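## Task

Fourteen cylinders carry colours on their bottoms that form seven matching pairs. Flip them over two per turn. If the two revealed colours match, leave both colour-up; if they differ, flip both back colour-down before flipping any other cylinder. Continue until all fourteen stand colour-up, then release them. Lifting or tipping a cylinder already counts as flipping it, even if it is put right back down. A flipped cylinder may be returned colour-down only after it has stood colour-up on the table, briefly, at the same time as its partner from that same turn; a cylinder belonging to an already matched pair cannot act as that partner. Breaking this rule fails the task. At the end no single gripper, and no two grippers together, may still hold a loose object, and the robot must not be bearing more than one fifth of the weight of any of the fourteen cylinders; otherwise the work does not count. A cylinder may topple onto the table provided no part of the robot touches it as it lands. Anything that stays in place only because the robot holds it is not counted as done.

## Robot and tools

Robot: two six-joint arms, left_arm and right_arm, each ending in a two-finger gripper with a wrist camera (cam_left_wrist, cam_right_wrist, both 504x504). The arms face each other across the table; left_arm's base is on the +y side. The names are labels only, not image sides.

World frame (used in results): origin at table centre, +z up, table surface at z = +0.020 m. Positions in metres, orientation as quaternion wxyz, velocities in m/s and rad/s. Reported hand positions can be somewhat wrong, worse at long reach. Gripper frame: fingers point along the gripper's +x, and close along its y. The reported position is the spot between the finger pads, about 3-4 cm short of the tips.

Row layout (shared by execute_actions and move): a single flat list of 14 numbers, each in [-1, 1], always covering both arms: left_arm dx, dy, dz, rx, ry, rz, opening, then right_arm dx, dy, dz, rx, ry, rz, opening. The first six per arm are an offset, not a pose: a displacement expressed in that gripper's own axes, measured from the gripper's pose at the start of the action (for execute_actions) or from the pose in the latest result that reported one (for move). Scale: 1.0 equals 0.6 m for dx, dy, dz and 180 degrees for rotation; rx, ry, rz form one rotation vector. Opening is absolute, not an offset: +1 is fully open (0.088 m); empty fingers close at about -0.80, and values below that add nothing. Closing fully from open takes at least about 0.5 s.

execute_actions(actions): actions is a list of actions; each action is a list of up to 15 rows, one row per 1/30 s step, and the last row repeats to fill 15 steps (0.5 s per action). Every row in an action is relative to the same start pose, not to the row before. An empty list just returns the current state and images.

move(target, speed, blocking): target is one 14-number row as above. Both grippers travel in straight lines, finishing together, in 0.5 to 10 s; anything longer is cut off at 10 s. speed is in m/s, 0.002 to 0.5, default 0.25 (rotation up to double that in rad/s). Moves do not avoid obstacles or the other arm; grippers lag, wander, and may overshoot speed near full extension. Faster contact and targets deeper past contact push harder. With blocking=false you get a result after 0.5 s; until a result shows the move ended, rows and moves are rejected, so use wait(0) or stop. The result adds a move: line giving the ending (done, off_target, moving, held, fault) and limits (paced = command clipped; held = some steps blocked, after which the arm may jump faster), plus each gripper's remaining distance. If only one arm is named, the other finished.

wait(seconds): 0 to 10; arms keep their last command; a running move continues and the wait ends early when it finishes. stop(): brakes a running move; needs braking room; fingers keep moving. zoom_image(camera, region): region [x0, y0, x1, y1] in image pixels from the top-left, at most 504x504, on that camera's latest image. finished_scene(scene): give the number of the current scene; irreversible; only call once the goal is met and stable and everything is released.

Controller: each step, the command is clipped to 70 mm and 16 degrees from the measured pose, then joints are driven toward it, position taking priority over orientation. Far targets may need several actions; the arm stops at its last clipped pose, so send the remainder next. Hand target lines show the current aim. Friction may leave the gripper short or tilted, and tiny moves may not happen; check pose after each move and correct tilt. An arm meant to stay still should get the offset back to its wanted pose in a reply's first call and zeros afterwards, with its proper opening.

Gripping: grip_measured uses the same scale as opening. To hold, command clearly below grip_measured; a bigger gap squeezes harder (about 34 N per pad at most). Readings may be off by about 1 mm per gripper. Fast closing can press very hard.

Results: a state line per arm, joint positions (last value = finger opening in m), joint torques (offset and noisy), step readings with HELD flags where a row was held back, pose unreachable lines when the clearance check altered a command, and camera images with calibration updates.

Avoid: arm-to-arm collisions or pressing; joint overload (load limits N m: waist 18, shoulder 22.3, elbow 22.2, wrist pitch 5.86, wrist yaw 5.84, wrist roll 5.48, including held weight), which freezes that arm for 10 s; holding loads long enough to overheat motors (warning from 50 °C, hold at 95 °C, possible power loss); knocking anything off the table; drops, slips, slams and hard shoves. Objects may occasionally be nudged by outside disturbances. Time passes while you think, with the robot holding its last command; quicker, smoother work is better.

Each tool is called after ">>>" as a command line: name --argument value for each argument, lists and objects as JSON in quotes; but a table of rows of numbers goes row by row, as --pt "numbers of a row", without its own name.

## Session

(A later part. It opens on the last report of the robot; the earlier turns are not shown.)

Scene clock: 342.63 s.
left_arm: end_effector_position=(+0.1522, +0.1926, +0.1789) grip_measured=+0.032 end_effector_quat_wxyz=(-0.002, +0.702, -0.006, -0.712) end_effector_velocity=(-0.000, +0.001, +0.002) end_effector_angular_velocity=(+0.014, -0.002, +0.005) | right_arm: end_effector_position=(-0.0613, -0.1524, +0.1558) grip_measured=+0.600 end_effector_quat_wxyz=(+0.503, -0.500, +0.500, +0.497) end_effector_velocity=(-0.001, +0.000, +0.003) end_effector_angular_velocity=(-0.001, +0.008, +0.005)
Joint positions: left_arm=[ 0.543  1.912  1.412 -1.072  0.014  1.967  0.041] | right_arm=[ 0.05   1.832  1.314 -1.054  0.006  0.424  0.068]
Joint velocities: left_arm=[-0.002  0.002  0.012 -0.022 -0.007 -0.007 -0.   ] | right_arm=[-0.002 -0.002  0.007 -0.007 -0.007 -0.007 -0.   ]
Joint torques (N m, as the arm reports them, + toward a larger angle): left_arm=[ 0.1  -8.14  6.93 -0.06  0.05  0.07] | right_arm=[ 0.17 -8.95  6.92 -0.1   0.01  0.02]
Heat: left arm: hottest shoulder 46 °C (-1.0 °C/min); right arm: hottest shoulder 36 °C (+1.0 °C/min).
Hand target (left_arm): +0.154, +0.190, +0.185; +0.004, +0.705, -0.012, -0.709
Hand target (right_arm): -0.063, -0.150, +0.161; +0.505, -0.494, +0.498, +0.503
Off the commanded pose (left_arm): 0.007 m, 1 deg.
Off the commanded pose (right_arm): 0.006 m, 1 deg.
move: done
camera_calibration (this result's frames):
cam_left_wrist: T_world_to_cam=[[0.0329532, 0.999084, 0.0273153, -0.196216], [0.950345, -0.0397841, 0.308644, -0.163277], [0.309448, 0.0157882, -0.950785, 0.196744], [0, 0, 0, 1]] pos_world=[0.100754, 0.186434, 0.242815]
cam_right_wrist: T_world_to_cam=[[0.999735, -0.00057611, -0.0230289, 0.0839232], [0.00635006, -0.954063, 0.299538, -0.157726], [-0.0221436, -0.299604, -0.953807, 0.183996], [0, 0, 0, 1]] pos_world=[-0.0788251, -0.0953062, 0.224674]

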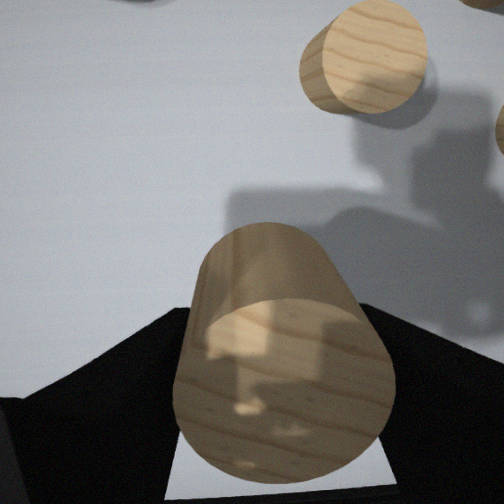

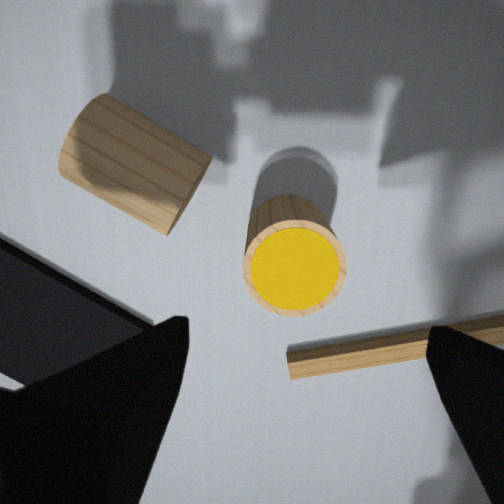

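>>> move --target '[-0.133,0.292,0.292,0,0,0.503,-0.3,-0.16,-0.062,0.079,0,-0.5,0,1]' --speed 0.3

Scene clock: 347.43 s.
left_arm: end_effector_position=(-0.0237, +0.0235, +0.2593) grip_measured=+0.033 end_effector_quat_wxyz=(+0.499, +0.490, -0.502, -0.509) end_effector_velocity=(+0.002, +0.000, -0.003) end_effector_angular_velocity=(+0.003, +0.007, +0.020) | right_arm: end_effector_position=(-0.0258, -0.1041, +0.2602) grip_measured=+1.000 end_effector_quat_wxyz=(+0.707, +0.013, +0.000, +0.708) end_effector_velocity=(-0.000, +0.001, -0.001) end_effector_angular_velocity=(+0.007, -0.019, +0.004)
Joint positions: left_arm=[ 0.036  1.972  0.834  1.14  -0.099  1.555  0.041] | right_arm=[0.087 1.475 0.352 1.143 0.454 0.01  0.088]
Joint velocities: left_arm=[-0.002  0.007 -0.002  0.007 -0.022 -0.007 -0.   ] | right_arm=[-0.002  0.012 -0.002  0.022 -0.007 -0.022  0.   ]
Joint torques (N m, as the arm reports them, + toward a larger angle): left_arm=[-0.29 -6.58  6.64  2.13 -0.21  0.04] | right_arm=[-0.28 -4.07  3.7   1.94 -0.13 -0.21]
Heat: left arm: hottest shoulder 46 °C (+0.0 °C/min); right arm: hottest shoulder 36 °C (+1.0 °C/min).
Hand target (left_arm): -0.024, +0.021, +0.261; +0.502, +0.489, -0.504, -0.505
Hand target (right_arm): -0.025, -0.105, +0.253; +0.706, +0.001, +0.001, +0.708
Off the commanded pose (left_arm): 0.005 m, 1 deg.
Off the commanded pose (right_arm): 0.008 m, 2 deg.
move: done
camera_calibration (this result's frames):
cam_left_wrist: T_world_to_cam=[[0.00592407, 0.0301991, -0.999526, 0.264717], [0.953792, 0.300107, 0.0147203, 0.0406314], [0.30041, -0.953427, -0.0270258, 0.113378], [0, 0, 0, 1]] pos_world=[-0.0743819, 0.0879095, 0.267058]
cam_right_wrist: T_world_to_cam=[[0.999445, 0.0304273, -0.0135633, 0.0516181], [-0.00439026, -0.283289, -0.959025, 0.253828], [-0.0330228, 0.958552, -0.282998, 0.25495], [0, 0, 0, 1]] pos_world=[-0.0420559, -0.174047, 0.316278]

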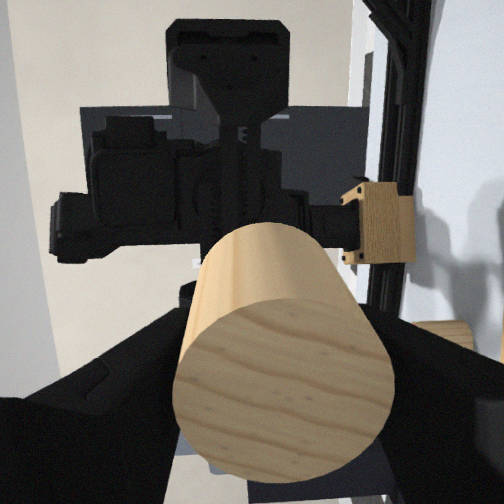

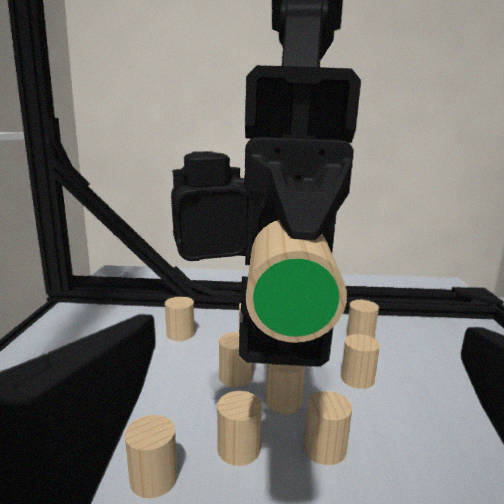

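>>> move --target '[0,0,0,0,0,0,-0.3,0.126,-0.001,-0.012,-0.005,0.004,0,1]' --speed 0.1

>>> move --target '[0,0,0,0,0,0,-0.3,0,0,0,0,0,0,-0.3]'

>>> move --target '[0,0,0,0,0,0,1,0,0,0,0,0,0,-0.3]'

>>> move --target '[-0.1,0.015,0,0.008,0,0.004,1,-0.09,0,0,0,0,0,-0.3]' --speed 0.12

>>> move --target '[0,0,0,0,0,0,1,0.02,0,-0.178,-0.003,0.507,-0.003,-0.3]' --speed 0.3

Scene clock: 353.00 s.
left_arm: end_effector_position=(-0.0238, +0.0233, +0.2591) grip_measured=+0.033 end_effector_quat_wxyz=(+0.499, +0.490, -0.502, -0.509) end_effector_velocity=(+0.002, +0.000, -0.004) end_effector_angular_velocity=(+0.012, +0.006, +0.010) | right_arm: end_effector_position=(-0.0252, -0.0318, +0.2560) grip_measured=+1.000 end_effector_quat_wxyz=(+0.707, +0.007, +0.000, +0.707) end_effector_velocity=(+0.001, +0.003, +0.002) end_effector_angular_velocity=(+0.002, +0.008, +0.000)
Joint positions: left_arm=[ 0.035  1.974  0.835  1.141 -0.1    1.555  0.041] | right_arm=[-0.025  1.729  0.604  1.135  0.343  0.007  0.088]
Joint velocities: left_arm=[ 0.002  0.002 -0.002 -0.007 -0.007 -0.007 -0.   ] | right_arm=[-0.007  0.002  0.012 -0.007 -0.007  0.007  0.   ]
Joint torques (N m, as the arm reports them, + toward a larger angle): left_arm=[ 0.04 -7.44  5.41  1.7  -0.02 -0.06] | right_arm=[-0.36 -5.63  6.38  1.58 -0.14 -0.17]
Heat: left arm: hottest shoulder 46 °C (+0.0 °C/min); right arm: hottest shoulder 36 °C (+2.0 °C/min).
Hand target (left_arm): -0.024, +0.023, +0.259; +0.499, +0.490, -0.502, -0.509
Hand target (right_arm): -0.025, -0.029, +0.254; +0.707, +0.003, -0.001, +0.707
Off the commanded pose (left_arm): 0.000 m, 0 deg.
Off the commanded pose (right_arm): 0.004 m, 0 deg.
move: done
camera_calibration (this result's frames):
cam_left_wrist: T_world_to_cam=[[0.00592331, 0.0301992, -0.999526, 0.264447], [0.953792, 0.300107, 0.0147196, 0.0408477], [0.30041, -0.953427, -0.0270261, 0.113225], [0, 0, 0, 1]] pos_world=[-0.0745405, 0.0877071, 0.26678]
cam_right_wrist: T_world_to_cam=[[0.999551, 0.0295302, -0.00513688, 0.0465176], [0.00368252, -0.291068, -0.956695, 0.269651], [-0.0297466, 0.956247, -0.291046, 0.186574], [0, 0, 0, 1]] pos_world=[-0.0419398, -0.101297, 0.312515]

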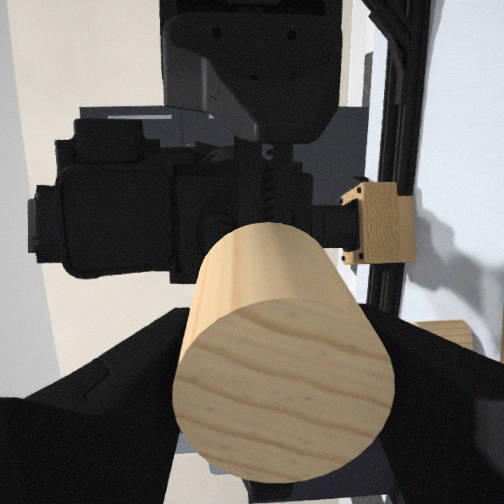

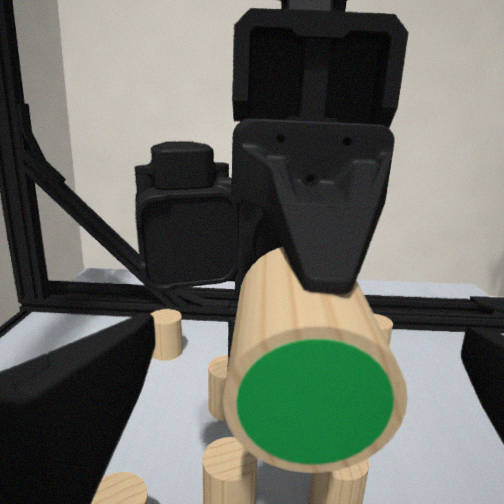

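Scene clock: 353.50 s.
left_arm: end_effector_position=(-0.0234, +0.0233, +0.2591) grip_measured=+0.033 end_effector_quat_wxyz=(+0.499, +0.490, -0.502, -0.509) end_effector_velocity=(-0.000, +0.001, -0.001) end_effector_angular_velocity=(+0.007, +0.006, +0.005) | right_arm: end_effector_position=(-0.0258, -0.0318, +0.2561) grip_measured=+0.025 end_effector_quat_wxyz=(+0.706, +0.007, +0.000, +0.708) end_effector_velocity=(-0.002, -0.000, -0.001) end_effector_angular_velocity=(-0.007, +0.005, +0.020)
Joint positions: left_arm=[ 0.036  1.974  0.835  1.141 -0.1    1.555  0.041] | right_arm=[-0.024  1.729  0.605  1.135  0.341  0.007  0.04 ]
Joint velocities: left_arm=[-0.002 -0.002 -0.002 -0.007 -0.007 -0.007 -0.   ] | right_arm=[-0.002 -0.002 -0.002 -0.007 -0.022  0.007 -0.   ]
Joint torques (N m, as the arm reports them, + toward a larger angle): left_arm=[-0.04 -7.16  5.48  1.76 -0.01 -0.06] | right_arm=[ 0.   -6.96  5.07  1.8   0.05  0.  ]
Heat: left arm: hottest shoulder 46 °C (+0.0 °C/min); right arm: hottest shoulder 36 °C (+1.0 °C/min).
Hand target (left_arm): -0.024, +0.023, +0.259; +0.499, +0.490, -0.502, -0.509
Hand target (right_arm): -0.025, -0.032, +0.256; +0.707, +0.007, +0.000, +0.707
Off the commanded pose (left_arm): 0.000 m, 0 deg.
Off the commanded pose (right_arm): 0.001 m, 0 deg.
move: done
camera_calibration (this result's frames):
cam_left_wrist: T_world_to_cam=[[0.00626918, 0.030198, -0.999524, 0.264453], [0.953442, 0.301199, 0.0150801, 0.0403157], [0.301511, -0.953083, -0.0269038, 0.113046], [0, 0, 0, 1]] pos_world=[-0.0741812, 0.0876131, 0.266761]
cam_right_wrist: T_world_to_cam=[[0.999478, 0.0318236, -0.00562033, 0.0472901], [0.00387594, -0.290711, -0.956803, 0.269831], [-0.0320828, 0.956282, -0.290683, 0.186451], [0, 0, 0, 1]] pos_world=[-0.0423293, -0.101362, 0.312639]

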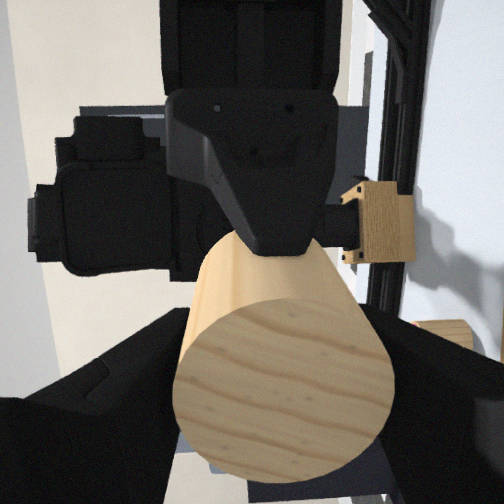

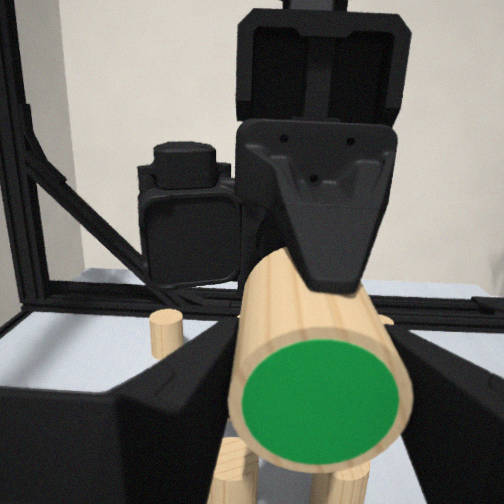

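Scene clock: 354.20 s.
left_arm: end_effector_position=(-0.0234, +0.0233, +0.2591) grip_measured=+1.000 end_effector_quat_wxyz=(+0.499, +0.490, -0.502, -0.509) end_effector_velocity=(-0.000, +0.001, -0.001) end_effector_angular_velocity=(+0.007, +0.006, +0.005) | right_arm: end_effector_position=(-0.0258, -0.0318, +0.2561) grip_measured=+0.024 end_effector_quat_wxyz=(+0.706, +0.007, +0.000, +0.708) end_effector_velocity=(+0.000, -0.000, -0.004) end_effector_angular_velocity=(-0.021, -0.015, +0.005)
Joint positions: left_arm=[ 0.036  1.974  0.835  1.141 -0.1    1.555  0.088] | right_arm=[-0.024  1.729  0.605  1.135  0.341  0.007  0.04 ]
Joint velocities: left_arm=[-0.002 -0.002 -0.002 -0.007 -0.007 -0.007  0.   ] | right_arm=[-0.002 -0.002 -0.002 -0.022 -0.007 -0.007 -0.   ]
Joint torques (N m, as the arm reports them, + toward a larger angle): left_arm=[ 0.02 -7.24  5.45  1.76  0.01 -0.04] | right_arm=[ 0.05 -7.01  5.14  1.8   0.    0.  ]
Heat: left arm: hottest shoulder 46 °C (+0.0 °C/min); right arm: hottest shoulder 36 °C (+1.0 °C/min).
Hand target (left_arm): -0.023, +0.023, +0.259; +0.499, +0.490, -0.502, -0.509
Hand target (right_arm): -0.026, -0.032, +0.256; +0.706, +0.007, +0.000, +0.708
Off the commanded pose (left_arm): 0.000 m, 0 deg.
Off the commanded pose (right_arm): 0.000 m, 0 deg.
move: done
camera_calibration (this result's frames):
cam_left_wrist: T_world_to_cam=[[0.00626918, 0.030198, -0.999524, 0.264453], [0.953442, 0.301199, 0.0150801, 0.0403157], [0.301511, -0.953083, -0.0269038, 0.113046], [0, 0, 0, 1]] pos_world=[-0.0741812, 0.0876131, 0.266761]
cam_right_wrist: T_world_to_cam=[[0.999478, 0.0318236, -0.00562033, 0.0472901], [0.00387594, -0.290711, -0.956803, 0.269831], [-0.0320828, 0.956282, -0.290683, 0.186451], [0, 0, 0, 1]] pos_world=[-0.0423293, -0.101362, 0.312639]

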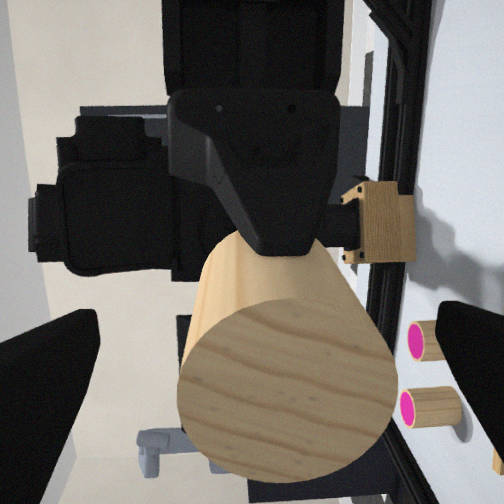

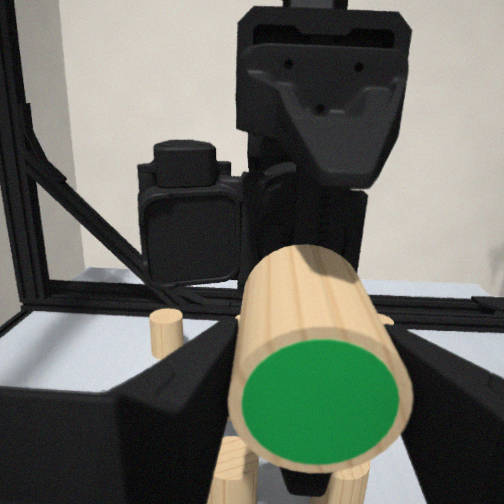

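Scene clock: 355.17 s.
left_arm: end_effector_position=(-0.0224, +0.0811, +0.2644) grip_measured=+1.000 end_effector_quat_wxyz=(+0.493, +0.494, -0.509, -0.503) end_effector_velocity=(+0.003, +0.003, -0.003) end_effector_angular_velocity=(+0.012, +0.006, +0.020) | right_arm: end_effector_position=(-0.0262, -0.0827, +0.2558) grip_measured=+0.024 end_effector_quat_wxyz=(+0.706, +0.008, +0.001, +0.708) end_effector_velocity=(+0.003, -0.002, -0.002) end_effector_angular_velocity=(-0.007, -0.010, -0.010)
Joint positions: left_arm=[ 0.017  1.796  0.593  1.208 -0.115  1.578  0.088] | right_arm=[0.048 1.567 0.42  1.158 0.413 0.007 0.04 ]
Joint velocities: left_arm=[-0.002 -0.007 -0.012 -0.007 -0.022 -0.007  0.   ] | right_arm=[-0.002 -0.007 -0.007 -0.007  0.007 -0.007  0.   ]
Joint torques (N m, as the arm reports them, + toward a larger angle): left_arm=[-0.19 -6.81  4.54  2.01 -0.2   0.08] | right_arm=[ 0.31 -6.72  3.79  1.87  0.1  -0.03]
Heat: left arm: hottest shoulder 46 °C (+0.0 °C/min); right arm: hottest shoulder 36 °C (+1.0 °C/min).
Hand target (left_arm): -0.022, +0.083, +0.268; +0.496, +0.493, -0.511, -0.499
Hand target (right_arm): -0.026, -0.086, +0.256; +0.706, +0.007, +0.001, +0.708
Off the commanded pose (left_arm): 0.004 m, 1 deg.
Off the commanded pose (right_arm): 0.003 m, 0 deg.
move: done
camera_calibration (this result's frames):
cam_left_wrist: T_world_to_cam=[[0.0288372, 0.0269804, -0.99922, 0.268699], [0.953878, 0.298077, 0.0355772, 0.0166762], [0.298805, -0.95416, -0.0171403, 0.165431], [0, 0, 0, 1]] pos_world=[-0.073087, 0.145627, 0.270731]
cam_right_wrist: T_world_to_cam=[[0.999449, 0.0325885, -0.00633717, 0.0495793], [0.00342153, -0.290979, -0.956723, 0.254642], [-0.0330222, 0.956174, -0.29093, 0.234982], [0, 0, 0, 1]] pos_world=[-0.0426636, -0.152204, 0.3123]

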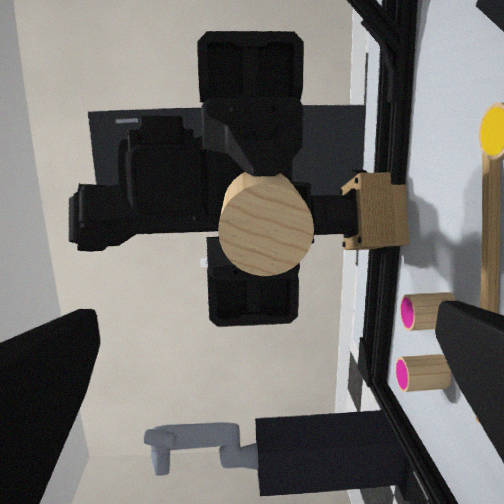

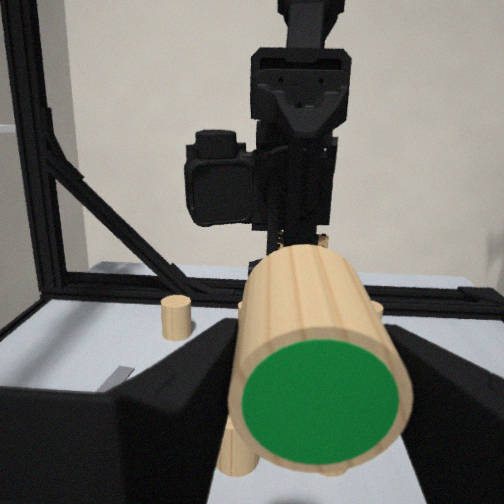

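Scene clock: 358.30 s.
left_arm: end_effector_position=(-0.0224, +0.0812, +0.2642) grip_measured=+1.000 end_effector_quat_wxyz=(+0.493, +0.494, -0.509, -0.503) end_effector_velocity=(-0.002, +0.001, -0.005) end_effector_angular_velocity=(+0.022, -0.010, +0.000) | right_arm: end_effector_position=(-0.0267, -0.0713, +0.1513) grip_measured=+0.024 end_effector_quat_wxyz=(+0.504, -0.502, +0.500, +0.494) end_effector_velocity=(+0.000, -0.001, +0.006) end_effector_angular_velocity=(-0.014, +0.004, -0.010)
Joint positions: left_arm=[ 0.017  1.796  0.593  1.208 -0.115  1.578  0.088] | right_arm=[-0.112  2.084  1.65  -1.143  0.011  0.264  0.04 ]
Joint velocities: left_arm=[-0.007 -0.002 -0.002 -0.022 -0.007  0.007  0.   ] | right_arm=[-0.002  0.002  0.027 -0.037 -0.007  0.007  0.   ]
Joint torques (N m, as the arm reports them, + toward a larger angle): left_arm=[ 0.08 -5.77  5.3   1.78  0.01 -0.04] | right_arm=[-0.15 -8.48  7.05 -0.14 -0.06 -0.22]
Heat: left arm: hottest shoulder 45 °C (+0.0 °C/min); right arm: hottest shoulder 36 °C (+1.0 °C/min).
Hand target (left_arm): -0.022, +0.081, +0.264; +0.493, +0.494, -0.509, -0.503
Hand target (right_arm): -0.027, -0.069, +0.148; +0.501, -0.504, +0.501, +0.494
Off the commanded pose (left_arm): 0.000 m, 0 deg.
Off the commanded pose (right_arm): 0.003 m, 1 deg.
move: done
camera_calibration (this result's frames):
cam_left_wrist: T_world_to_cam=[[0.0288903, 0.0273578, -0.999208, 0.268526], [0.953877, 0.298064, 0.0357404, 0.0166053], [0.298806, -0.954154, -0.0174848, 0.16559], [0, 0, 0, 1]] pos_world=[-0.0730764, 0.145702, 0.270615]
cam_right_wrist: T_world_to_cam=[[0.999851, -0.00293351, -0.0169967, 0.0481458], [0.00236381, -0.952827, 0.303505, -0.0798808], [-0.0170852, -0.3035, -0.952678, 0.204452], [0, 0, 0, 1]] pos_world=[-0.0444567, -0.0139201, 0.219839]

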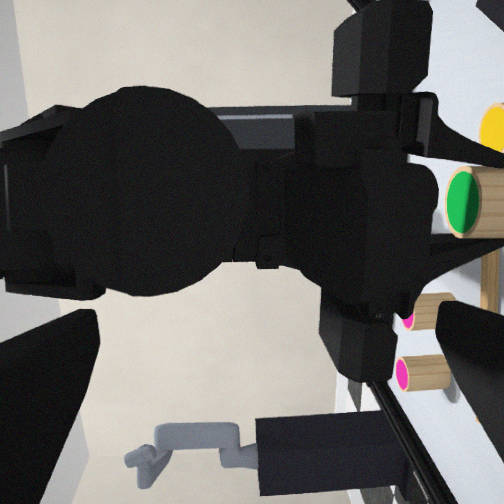

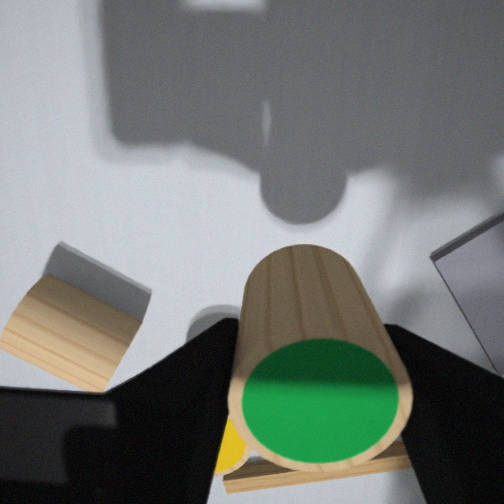

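>>> move --target '[0,0,0,0,0,0,1,0.111,0,0,0,0,0,-0.3]' --speed 0.09

>>> move --target '[0,0,0,0,0,0,1,0.021,0,0,0,0.005,0,-0.3]' --speed 0.03

Scene clock: 361.07 s.
left_arm: end_effector_position=(-0.0224, +0.0812, +0.2642) grip_measured=+1.000 end_effector_quat_wxyz=(+0.493, +0.494, -0.509, -0.503) end_effector_velocity=(+0.000, +0.001, -0.001) end_effector_angular_velocity=(+0.007, +0.006, +0.005) | right_arm: end_effector_position=(-0.0276, -0.0680, +0.0925) grip_measured=+0.024 end_effector_quat_wxyz=(+0.508, -0.495, +0.496, +0.501) end_effector_velocity=(-0.001, -0.003, +0.000) end_effector_angular_velocity=(-0.009, +0.005, -0.005)
Joint positions: left_arm=[ 0.017  1.796  0.593  1.208 -0.115  1.578  0.088] | right_arm=[-0.112  2.147  1.504 -0.913  0.01   0.264  0.04 ]
Joint velocities: left_arm=[-0.002 -0.002 -0.002 -0.007 -0.007 -0.007  0.   ] | right_arm=[ 0.002 -0.002 -0.002 -0.007 -0.007  0.007 -0.   ]
Joint torques (N m, as the arm reports them, + toward a larger angle): left_arm=[-0.11 -5.87  5.27  1.74  0.   -0.03] | right_arm=[-0.1  -8.75  3.93  0.25  0.01 -0.05]
Heat: left arm: hottest shoulder 45 °C (-1.0 °C/min); right arm: hottest shoulder 36 °C (+1.0 °C/min).
Hand target (left_arm): -0.022, +0.081, +0.264; +0.493, +0.494, -0.509, -0.503
Hand target (right_arm): -0.026, -0.072, +0.085; +0.504, -0.502, +0.500, +0.494
Off the commanded pose (left_arm): 0.000 m, 0 deg.
Off the commanded pose (right_arm): 0.009 m, 1 deg.
move: off_target (right_arm)
camera_calibration (this result's frames):
cam_left_wrist: T_world_to_cam=[[0.0288903, 0.0273578, -0.999208, 0.268526], [0.953877, 0.298064, 0.0357404, 0.0166053], [0.298806, -0.954154, -0.0174848, 0.16559], [0, 0, 0, 1]] pos_world=[-0.0730764, 0.145702, 0.270615]
cam_right_wrist: T_world_to_cam=[[0.999737, -0.00214086, -0.0228351, 0.04867], [0.00442963, -0.958865, 0.28383, -0.0574253], [-0.0225034, -0.283856, -0.958603, 0.151145], [0, 0, 0, 1]] pos_world=[-0.0450015, -0.0120553, 0.162299]

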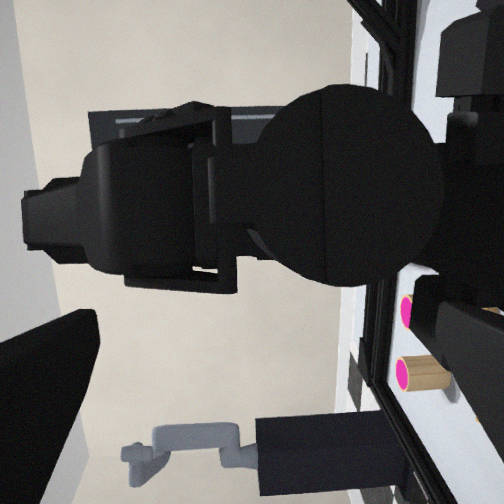

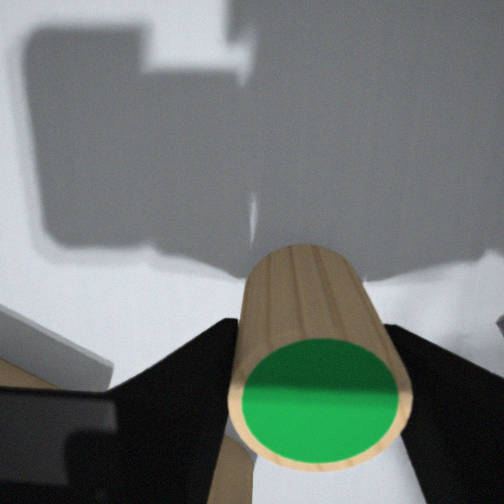

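Scene clock: 361.77 s.
left_arm: end_effector_position=(-0.0224, +0.0812, +0.2642) grip_measured=+1.000 end_effector_quat_wxyz=(+0.493, +0.494, -0.509, -0.503) end_effector_velocity=(-0.002, +0.001, -0.001) end_effector_angular_velocity=(+0.007, +0.006, -0.010) | right_arm: end_effector_position=(-0.0281, -0.0661, +0.0881) grip_measured=+0.024 end_effector_quat_wxyz=(+0.508, -0.494, +0.496, +0.502) end_effector_velocity=(+0.003, -0.002, +0.000) end_effector_angular_velocity=(-0.005, -0.009, +0.005)
Joint positions: left_arm=[ 0.017  1.796  0.593  1.208 -0.115  1.578  0.088] | right_arm=[-0.112  2.159  1.504 -0.898  0.01   0.264  0.04 ]
Joint velocities: left_arm=[-0.002 -0.002 -0.002 -0.007  0.007 -0.007  0.   ] | right_arm=[-0.002 -0.002 -0.002 -0.007  0.007 -0.007 -0.   ]
Joint torques (N m, as the arm reports them, + toward a larger angle): left_arm=[ 0.09 -5.69  5.29  1.73  0.03 -0.05] | right_arm=[-0.13 -8.23  4.89  0.46 -0.11 -0.06]
Heat: left arm: hottest shoulder 45 °C (-1.0 °C/min); right arm: hottest shoulder 37 °C (+2.0 °C/min).
Hand target (left_arm): -0.022, +0.081, +0.264; +0.493, +0.494, -0.509, -0.503
Hand target (right_arm): -0.027, -0.068, +0.080; +0.504, -0.499, +0.500, +0.497
Off the commanded pose (left_arm): 0.000 m, 0 deg.
Off the commanded pose (right_arm): 0.008 m, 1 deg.
move: done
camera_calibration (this result's frames):
cam_left_wrist: T_world_to_cam=[[0.0288903, 0.0273578, -0.999208, 0.268526], [0.953877, 0.298064, 0.0357404, 0.0166053], [0.298806, -0.954154, -0.0174848, 0.16559], [0, 0, 0, 1]] pos_world=[-0.0730764, 0.145702, 0.270615]
cam_right_wrist: T_world_to_cam=[[0.999721, -0.002081, -0.0235179, 0.0491449], [0.00462112, -0.959594, 0.281349, -0.0541267], [-0.0231532, -0.281379, -0.959317, 0.147632], [0, 0, 0, 1]] pos_world=[-0.0454629, -0.0102967, 0.15801]

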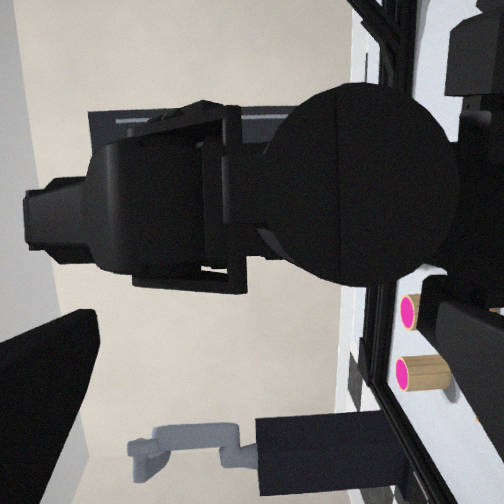

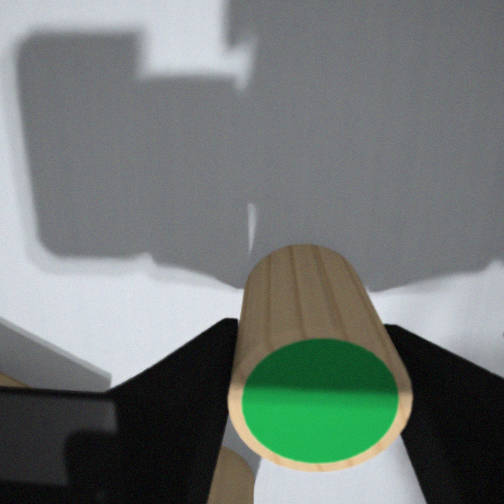

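Likely contact. Release, wait, regrip.

>>> move --target '[0,0,0,0,0,0,1,0.012,0,0,0,0.004,0,-0.3]' --speed 0.03

>>> move --target '[0,0,0,0,0,0,1,0,0,0,0,0,0,0.6]'

>>> wait --seconds 2.5

>>> move --target '[0,0,0,0,0,0,1,0,0,0,0,0,0,-0.3]'

>>> move --target '[0,0,0,0,0,0,1,-0.13,0,0,0,0,0,-0.3]' --speed 0.15

>>> move --target '[0,0,0,0,0,0,1,-0.16,-0.005,0.04,0,-0.5,0,-0.3]' --speed 0.3

Scene clock: 365.03 s.
left_arm: end_effector_position=(-0.0224, +0.0812, +0.2642) grip_measured=+1.000 end_effector_quat_wxyz=(+0.493, +0.494, -0.509, -0.503) end_effector_velocity=(-0.000, -0.000, +0.000) end_effector_angular_velocity=(+0.002, -0.008, +0.005) | right_arm: end_effector_position=(-0.0282, -0.0660, +0.0879) grip_measured=+0.024 end_effector_quat_wxyz=(+0.508, -0.494, +0.496, +0.502) end_effector_velocity=(+0.002, -0.000, +0.001) end_effector_angular_velocity=(-0.004, +0.007, -0.029)
Joint positions: left_arm=[ 0.017  1.796  0.593  1.208 -0.115  1.578  0.088] | right_arm=[-0.112  2.159  1.504 -0.898  0.01   0.264  0.04 ]
Joint velocities: left_arm=[-0.002 -0.002  0.002 -0.007 -0.007  0.007  0.   ] | right_arm=[-0.007 -0.002  0.002 -0.007 -0.007  0.022 -0.   ]
Joint torques (N m, as the arm reports them, + toward a larger angle): left_arm=[-0.02 -5.85  5.3   1.77  0.01 -0.05] | right_arm=[-0.02 -8.14  5.58  0.53 -0.08 -0.04]
Heat: left arm: hottest shoulder 45 °C (-1.0 °C/min); right arm: hottest shoulder 37 °C (+2.0 °C/min).
Hand target (left_arm): -0.022, +0.081, +0.264; +0.493, +0.494, -0.509, -0.503
Hand target (right_arm): -0.028, -0.066, +0.081; +0.505, -0.498, +0.499, +0.499
Off the commanded pose (left_arm): 0.000 m, 0 deg.
Off the commanded pose (right_arm): 0.007 m, 1 deg.
move: done
camera_calibration (this result's frames):
cam_left_wrist: T_world_to_cam=[[0.0288903, 0.0273578, -0.999208, 0.268526], [0.953877, 0.298064, 0.0357404, 0.0166053], [0.298806, -0.954154, -0.0174848, 0.16559], [0, 0, 0, 1]] pos_world=[-0.0730764, 0.145702, 0.270615]
cam_right_wrist: T_world_to_cam=[[0.999713, -0.0020765, -0.0238866, 0.0492409], [0.00473145, -0.959567, 0.28144, -0.054061], [-0.0235052, -0.281472, -0.959281, 0.147481], [0, 0, 0, 1]] pos_world=[-0.0455044, -0.0102611, 0.157867]

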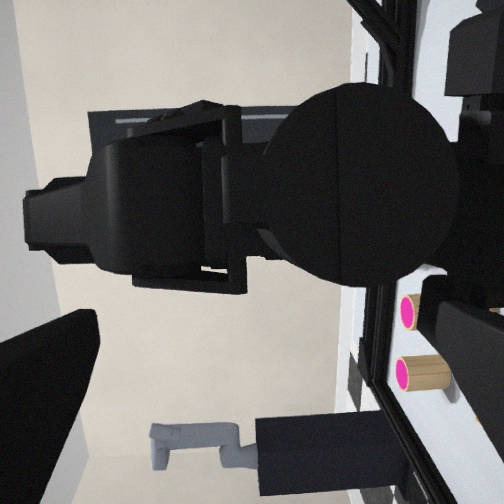

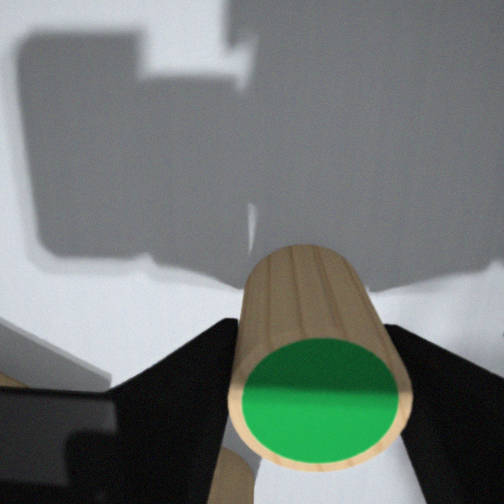

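Scene clock: 365.70 s.
left_arm: end_effector_position=(-0.0224, +0.0812, +0.2642) grip_measured=+1.000 end_effector_quat_wxyz=(+0.493, +0.494, -0.509, -0.503) end_effector_velocity=(+0.000, +0.001, -0.001) end_effector_angular_velocity=(+0.007, +0.006, +0.005) | right_arm: end_effector_position=(-0.0282, -0.0659, +0.0879) grip_measured=+0.598 end_effector_quat_wxyz=(+0.508, -0.494, +0.496, +0.502) end_effector_velocity=(+0.000, -0.002, +0.002) end_effector_angular_velocity=(-0.004, +0.006, +0.005)
Joint positions: left_arm=[ 0.017  1.796  0.593  1.208 -0.115  1.578  0.088] | right_arm=[-0.112  2.159  1.504 -0.897  0.01   0.264  0.068]
Joint velocities: left_arm=[-0.002 -0.002 -0.002 -0.007 -0.007 -0.007  0.   ] | right_arm=[-0.002 -0.007 -0.002 -0.007 -0.007 -0.007  0.001]
Joint torques (N m, as the arm reports them, + toward a larger angle): left_arm=[-0.04 -5.81  5.35  1.73  0.01 -0.04] | right_arm=[  0.03 -10.23   5.2    0.1    0.02  -0.03]
Heat: left arm: hottest shoulder 45 °C (-1.0 °C/min); right arm: hottest shoulder 37 °C (+3.0 °C/min).
Hand target (left_arm): -0.022, +0.081, +0.264; +0.493, +0.494, -0.509, -0.503
Hand target (right_arm): -0.028, -0.066, +0.088; +0.508, -0.494, +0.496, +0.502
Off the commanded pose (left_arm): 0.000 m, 0 deg.
Off the commanded pose (right_arm): 0.000 m, 0 deg.
move: done
camera_calibration (this result's frames):
cam_left_wrist: T_world_to_cam=[[0.0288903, 0.0273578, -0.999208, 0.268526], [0.953877, 0.298064, 0.0357404, 0.0166053], [0.298806, -0.954154, -0.0174848, 0.16559], [0, 0, 0, 1]] pos_world=[-0.0730764, 0.145702, 0.270615]
cam_right_wrist: T_world_to_cam=[[0.99971, -0.00206767, -0.0239841, 0.0492713], [0.00475868, -0.959671, 0.281085, -0.053959], [-0.023598, -0.281118, -0.959383, 0.147534], [0, 0, 0, 1]] pos_world=[-0.0455187, -0.0102064, 0.157891]

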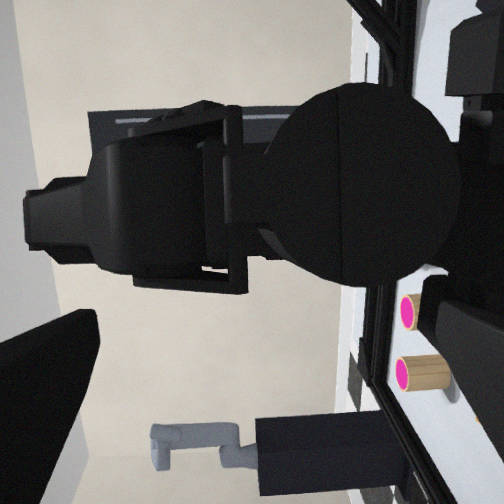

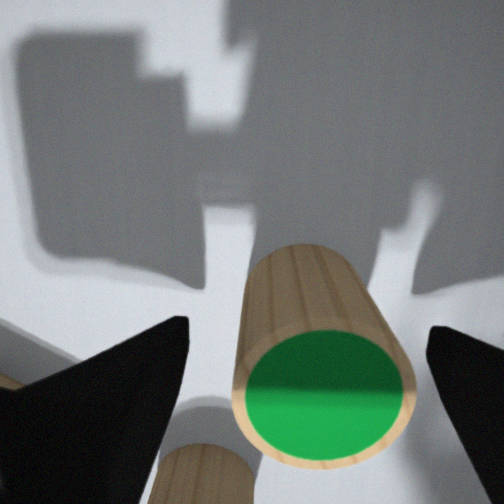

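Scene clock: 368.20 s.
left_arm: end_effector_position=(-0.0224, +0.0812, +0.2642) grip_measured=+1.000 end_effector_quat_wxyz=(+0.493, +0.494, -0.509, -0.503) end_effector_velocity=(+0.000, +0.001, -0.001) end_effector_angular_velocity=(+0.007, -0.008, +0.005) | right_arm: end_effector_position=(-0.0282, -0.0659, +0.0879) grip_measured=+0.600 end_effector_quat_wxyz=(+0.508, -0.494, +0.496, +0.502) end_effector_velocity=(+0.001, -0.006, -0.002) end_effector_angular_velocity=(-0.028, +0.000, -0.010)
Joint positions: left_arm=[ 0.017  1.796  0.593  1.208 -0.115  1.578  0.088] | right_arm=[-0.112  2.159  1.504 -0.897  0.01   0.264  0.068]
Joint velocities: left_arm=[-0.002 -0.002 -0.002 -0.007 -0.007  0.007  0.   ] | right_arm=[-0.002  0.002 -0.002 -0.022 -0.007  0.007  0.   ]
Joint torques (N m, as the arm reports them, + toward a larger angle): left_arm=[ 0.   -5.75  5.31  1.76 -0.01 -0.04] | right_arm=[  0.09 -10.22   5.21   0.11   0.02  -0.02]
Heat: left arm: hottest shoulder 44 °C (-2.0 °C/min); right arm: hottest shoulder 38 °C (+4.0 °C/min).
Hand target (left_arm): -0.022, +0.081, +0.264; +0.493, +0.494, -0.509, -0.503
Hand target (right_arm): -0.028, -0.066, +0.088; +0.508, -0.494, +0.496, +0.502
Off the commanded pose (left_arm): 0.000 m, 0 deg.
Off the commanded pose (right_arm): 0.000 m, 0 deg.
wait: 2.50 s; at rest by 0.17 s
camera_calibration (this result's frames):
cam_left_wrist: T_world_to_cam=[[0.0288903, 0.0273578, -0.999208, 0.268526], [0.953877, 0.298064, 0.0357404, 0.0166053], [0.298806, -0.954154, -0.0174848, 0.16559], [0, 0, 0, 1]] pos_world=[-0.0730764, 0.145702, 0.270615]
cam_right_wrist: T_world_to_cam=[[0.99971, -0.00206767, -0.0239841, 0.0492713], [0.00475868, -0.959671, 0.281085, -0.053959], [-0.023598, -0.281118, -0.959383, 0.147534], [0, 0, 0, 1]] pos_world=[-0.0455187, -0.0102064, 0.157891]

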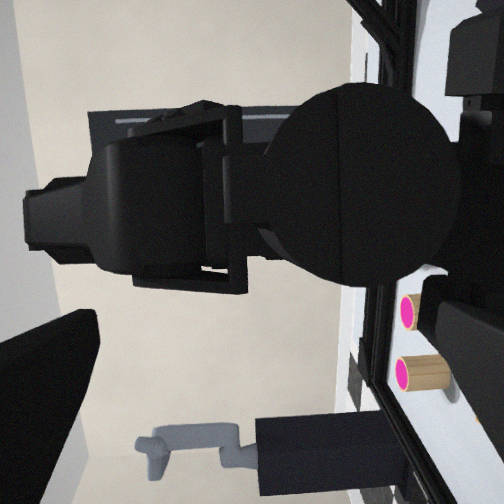

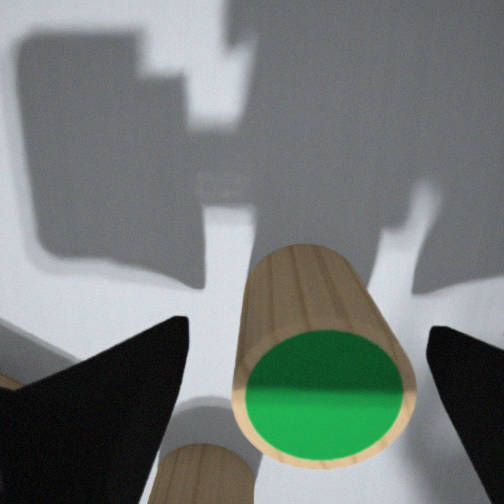

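Scene clock: 368.70 s.
left_arm: end_effector_position=(-0.0224, +0.0812, +0.2642) grip_measured=+1.000 end_effector_quat_wxyz=(+0.493, +0.494, -0.509, -0.503) end_effector_velocity=(+0.000, +0.001, +0.002) end_effector_angular_velocity=(-0.007, +0.008, +0.005) | right_arm: end_effector_position=(-0.0281, -0.0660, +0.0879) grip_measured=+0.026 end_effector_quat_wxyz=(+0.508, -0.495, +0.495, +0.502) end_effector_velocity=(+0.000, -0.002, +0.000) end_effector_angular_velocity=(-0.009, +0.005, -0.010)
Joint positions: left_arm=[ 0.017  1.796  0.593  1.208 -0.115  1.578  0.088] | right_arm=[-0.112  2.159  1.504 -0.898  0.011  0.264  0.04 ]
Joint velocities: left_arm=[-0.002 -0.002 -0.002  0.007 -0.007 -0.007  0.   ] | right_arm=[-0.002 -0.002 -0.002 -0.007 -0.007  0.007 -0.   ]
Joint torques (N m, as the arm reports them, + toward a larger angle): left_arm=[-0.08 -5.89  5.17  1.76  0.   -0.05] | right_arm=[  0.02 -10.25   5.19   0.16  -0.01  -0.03]
Heat: left arm: hottest shoulder 44 °C (-2.0 °C/min); right arm: hottest shoulder 38 °C (+4.0 °C/min).
Hand target (left_arm): -0.022, +0.081, +0.264; +0.493, +0.494, -0.509, -0.503
Hand target (right_arm): -0.028, -0.066, +0.088; +0.508, -0.494, +0.496, +0.502
Off the commanded pose (left_arm): 0.000 m, 0 deg.
Off the commanded pose (right_arm): 0.000 m, 0 deg.
move: done
camera_calibration (this result's frames):
cam_left_wrist: T_world_to_cam=[[0.0288903, 0.0273578, -0.999208, 0.268526], [0.953877, 0.298064, 0.0357404, 0.0166053], [0.298806, -0.954154, -0.0174848, 0.16559], [0, 0, 0, 1]] pos_world=[-0.0730764, 0.145702, 0.270615]
cam_right_wrist: T_world_to_cam=[[0.99973, -0.00208554, -0.0231493, 0.0490651], [0.00451081, -0.959622, 0.281258, -0.0540277], [-0.0228011, -0.281286, -0.959353, 0.147531], [0, 0, 0, 1]] pos_world=[-0.0454442, -0.0102453, 0.157866]

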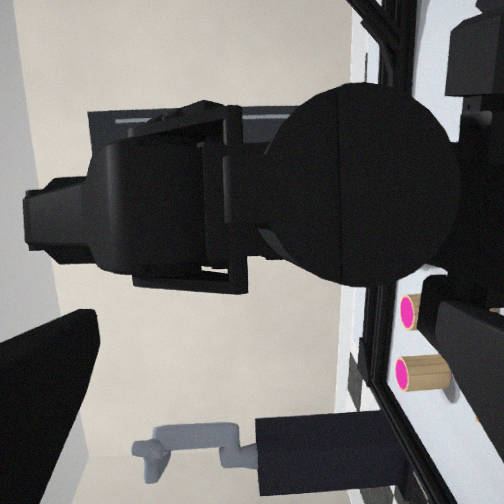

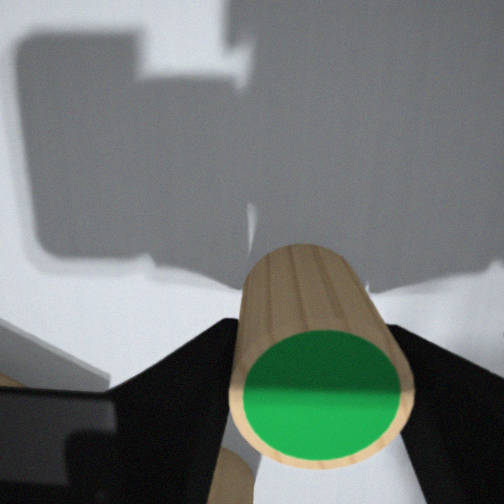

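Scene clock: 369.67 s.
left_arm: end_effector_position=(-0.0224, +0.0812, +0.2642) grip_measured=+1.000 end_effector_quat_wxyz=(+0.493, +0.494, -0.509, -0.503) end_effector_velocity=(+0.000, +0.001, -0.001) end_effector_angular_velocity=(+0.007, +0.006, +0.005) | right_arm: end_effector_position=(-0.0271, -0.0699, +0.1594) grip_measured=+0.025 end_effector_quat_wxyz=(+0.505, -0.500, +0.499, +0.496) end_effector_velocity=(-0.003, -0.004, +0.007) end_effector_angular_velocity=(-0.017, +0.018, -0.005)
Joint positions: left_arm=[ 0.017  1.796  0.593  1.208 -0.115  1.578  0.088] | right_arm=[-0.112  2.078  1.674 -1.166  0.011  0.264  0.04 ]
Joint velocities: left_arm=[-0.002 -0.002 -0.002 -0.007 -0.007 -0.007  0.   ] | right_arm=[ 0.002 -0.007  0.017 -0.037 -0.022  0.007  0.   ]
Joint torques (N m, as the arm reports them, + toward a larger angle): left_arm=[ 0.01 -5.83  5.24  1.77 -0.01 -0.01] | right_arm=[  0.22 -10.96   7.02  -0.09   0.01   0.04]
Heat: left arm: hottest shoulder 44 °C (-3.0 °C/min); right arm: hottest shoulder 38 °C (+4.0 °C/min).
Hand target (left_arm): -0.022, +0.081, +0.264; +0.493, +0.494, -0.509, -0.503
Hand target (right_arm): -0.029, -0.067, +0.166; +0.508, -0.494, +0.495, +0.502
Off the commanded pose (left_arm): 0.000 m, 0 deg.
Off the commanded pose (right_arm): 0.007 m, 1 deg.
move: done
camera_calibration (this result's frames):
cam_left_wrist: T_world_to_cam=[[0.0288903, 0.0273578, -0.999208, 0.268526], [0.953877, 0.298064, 0.0357404, 0.0166053], [0.298806, -0.954154, -0.0174848, 0.16559], [0, 0, 0, 1]] pos_world=[-0.0730764, 0.145702, 0.270615]
cam_right_wrist: T_world_to_cam=[[0.999823, -0.00244036, -0.0186589, 0.0489507], [0.00322217, -0.95471, 0.297522, -0.0801757], [-0.0185399, -0.297529, -0.954533, 0.213275], [0, 0, 0, 1]] pos_world=[-0.0447296, -0.0129694, 0.228346]

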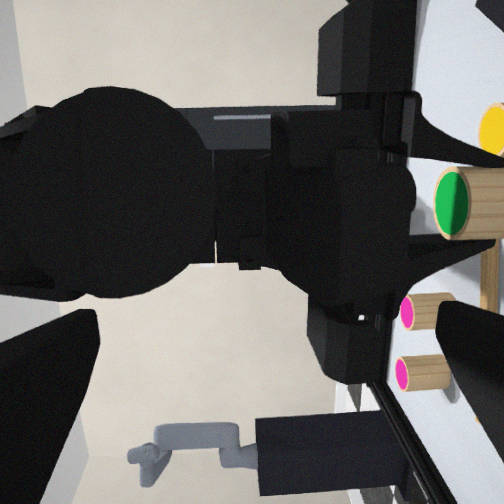

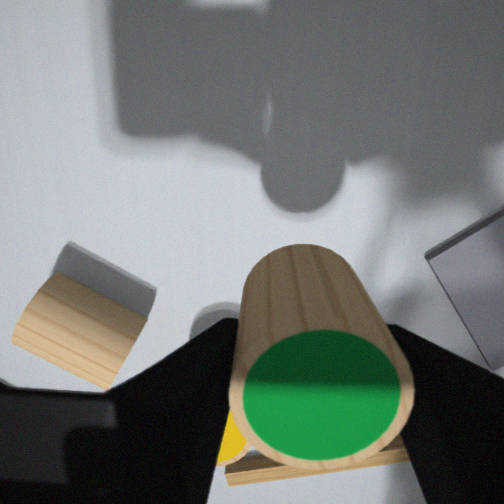

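Scene clock: 372.83 s.
left_arm: end_effector_position=(-0.0224, +0.0812, +0.2641) grip_measured=+1.000 end_effector_quat_wxyz=(+0.493, +0.495, -0.509, -0.503) end_effector_velocity=(+0.000, +0.001, -0.001) end_effector_angular_velocity=(+0.007, +0.006, +0.005) | right_arm: end_effector_position=(-0.0253, -0.0454, +0.2636) grip_measured=+0.025 end_effector_quat_wxyz=(+0.707, +0.011, -0.002, +0.707) end_effector_velocity=(-0.000, +0.000, +0.004) end_effector_angular_velocity=(+0.025, +0.002, +0.005)
Joint positions: left_arm=[ 0.017  1.797  0.593  1.208 -0.115  1.578  0.088] | right_arm=[-0.008  1.664  0.562  1.122  0.359  0.005  0.04 ]
Joint velocities: left_arm=[-0.002 -0.002 -0.002 -0.007 -0.007 -0.007  0.   ] | right_arm=[-0.002  0.007 -0.002  0.037 -0.007 -0.007  0.   ]
Joint torques (N m, as the arm reports them, + toward a larger angle): left_arm=[-0.21 -5.79  5.21  1.75  0.   -0.05] | right_arm=[ 0.1  -5.25  3.81  2.06  0.04 -0.17]
Heat: left arm: hottest shoulder 44 °C (-3.0 °C/min); right arm: hottest shoulder 39 °C (+5.0 °C/min).
Hand target (left_arm): -0.022, +0.081, +0.264; +0.493, +0.494, -0.509, -0.503
Hand target (right_arm): -0.025, -0.047, +0.256; +0.707, +0.000, -0.001, +0.707
Off the commanded pose (left_arm): 0.000 m, 0 deg.
Off the commanded pose (right_arm): 0.008 m, 2 deg.
move: done
camera_calibration (this result's frames):
cam_left_wrist: T_world_to_cam=[[0.0289433, 0.0277353, -0.999196, 0.268334], [0.953875, 0.29805, 0.0359037, 0.0165774], [0.298807, -0.954147, -0.0178294, 0.16566], [0, 0, 0, 1]] pos_world=[-0.0730795, 0.145681, 0.270476]
cam_right_wrist: T_world_to_cam=[[0.999532, 0.0299354, -0.00635775, 0.0474345], [0.00237224, -0.282913, -0.959143, 0.273914], [-0.030511, 0.958678, -0.282851, 0.199671], [0, 0, 0, 1]] pos_world=[-0.04197, -0.115346, 0.319502]

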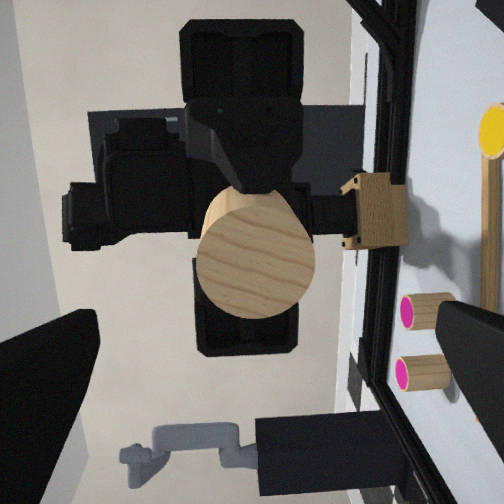

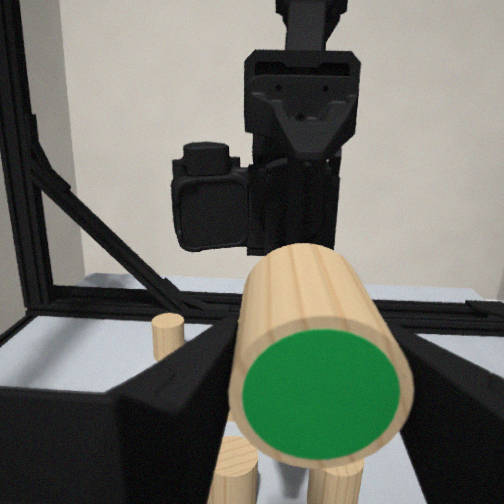

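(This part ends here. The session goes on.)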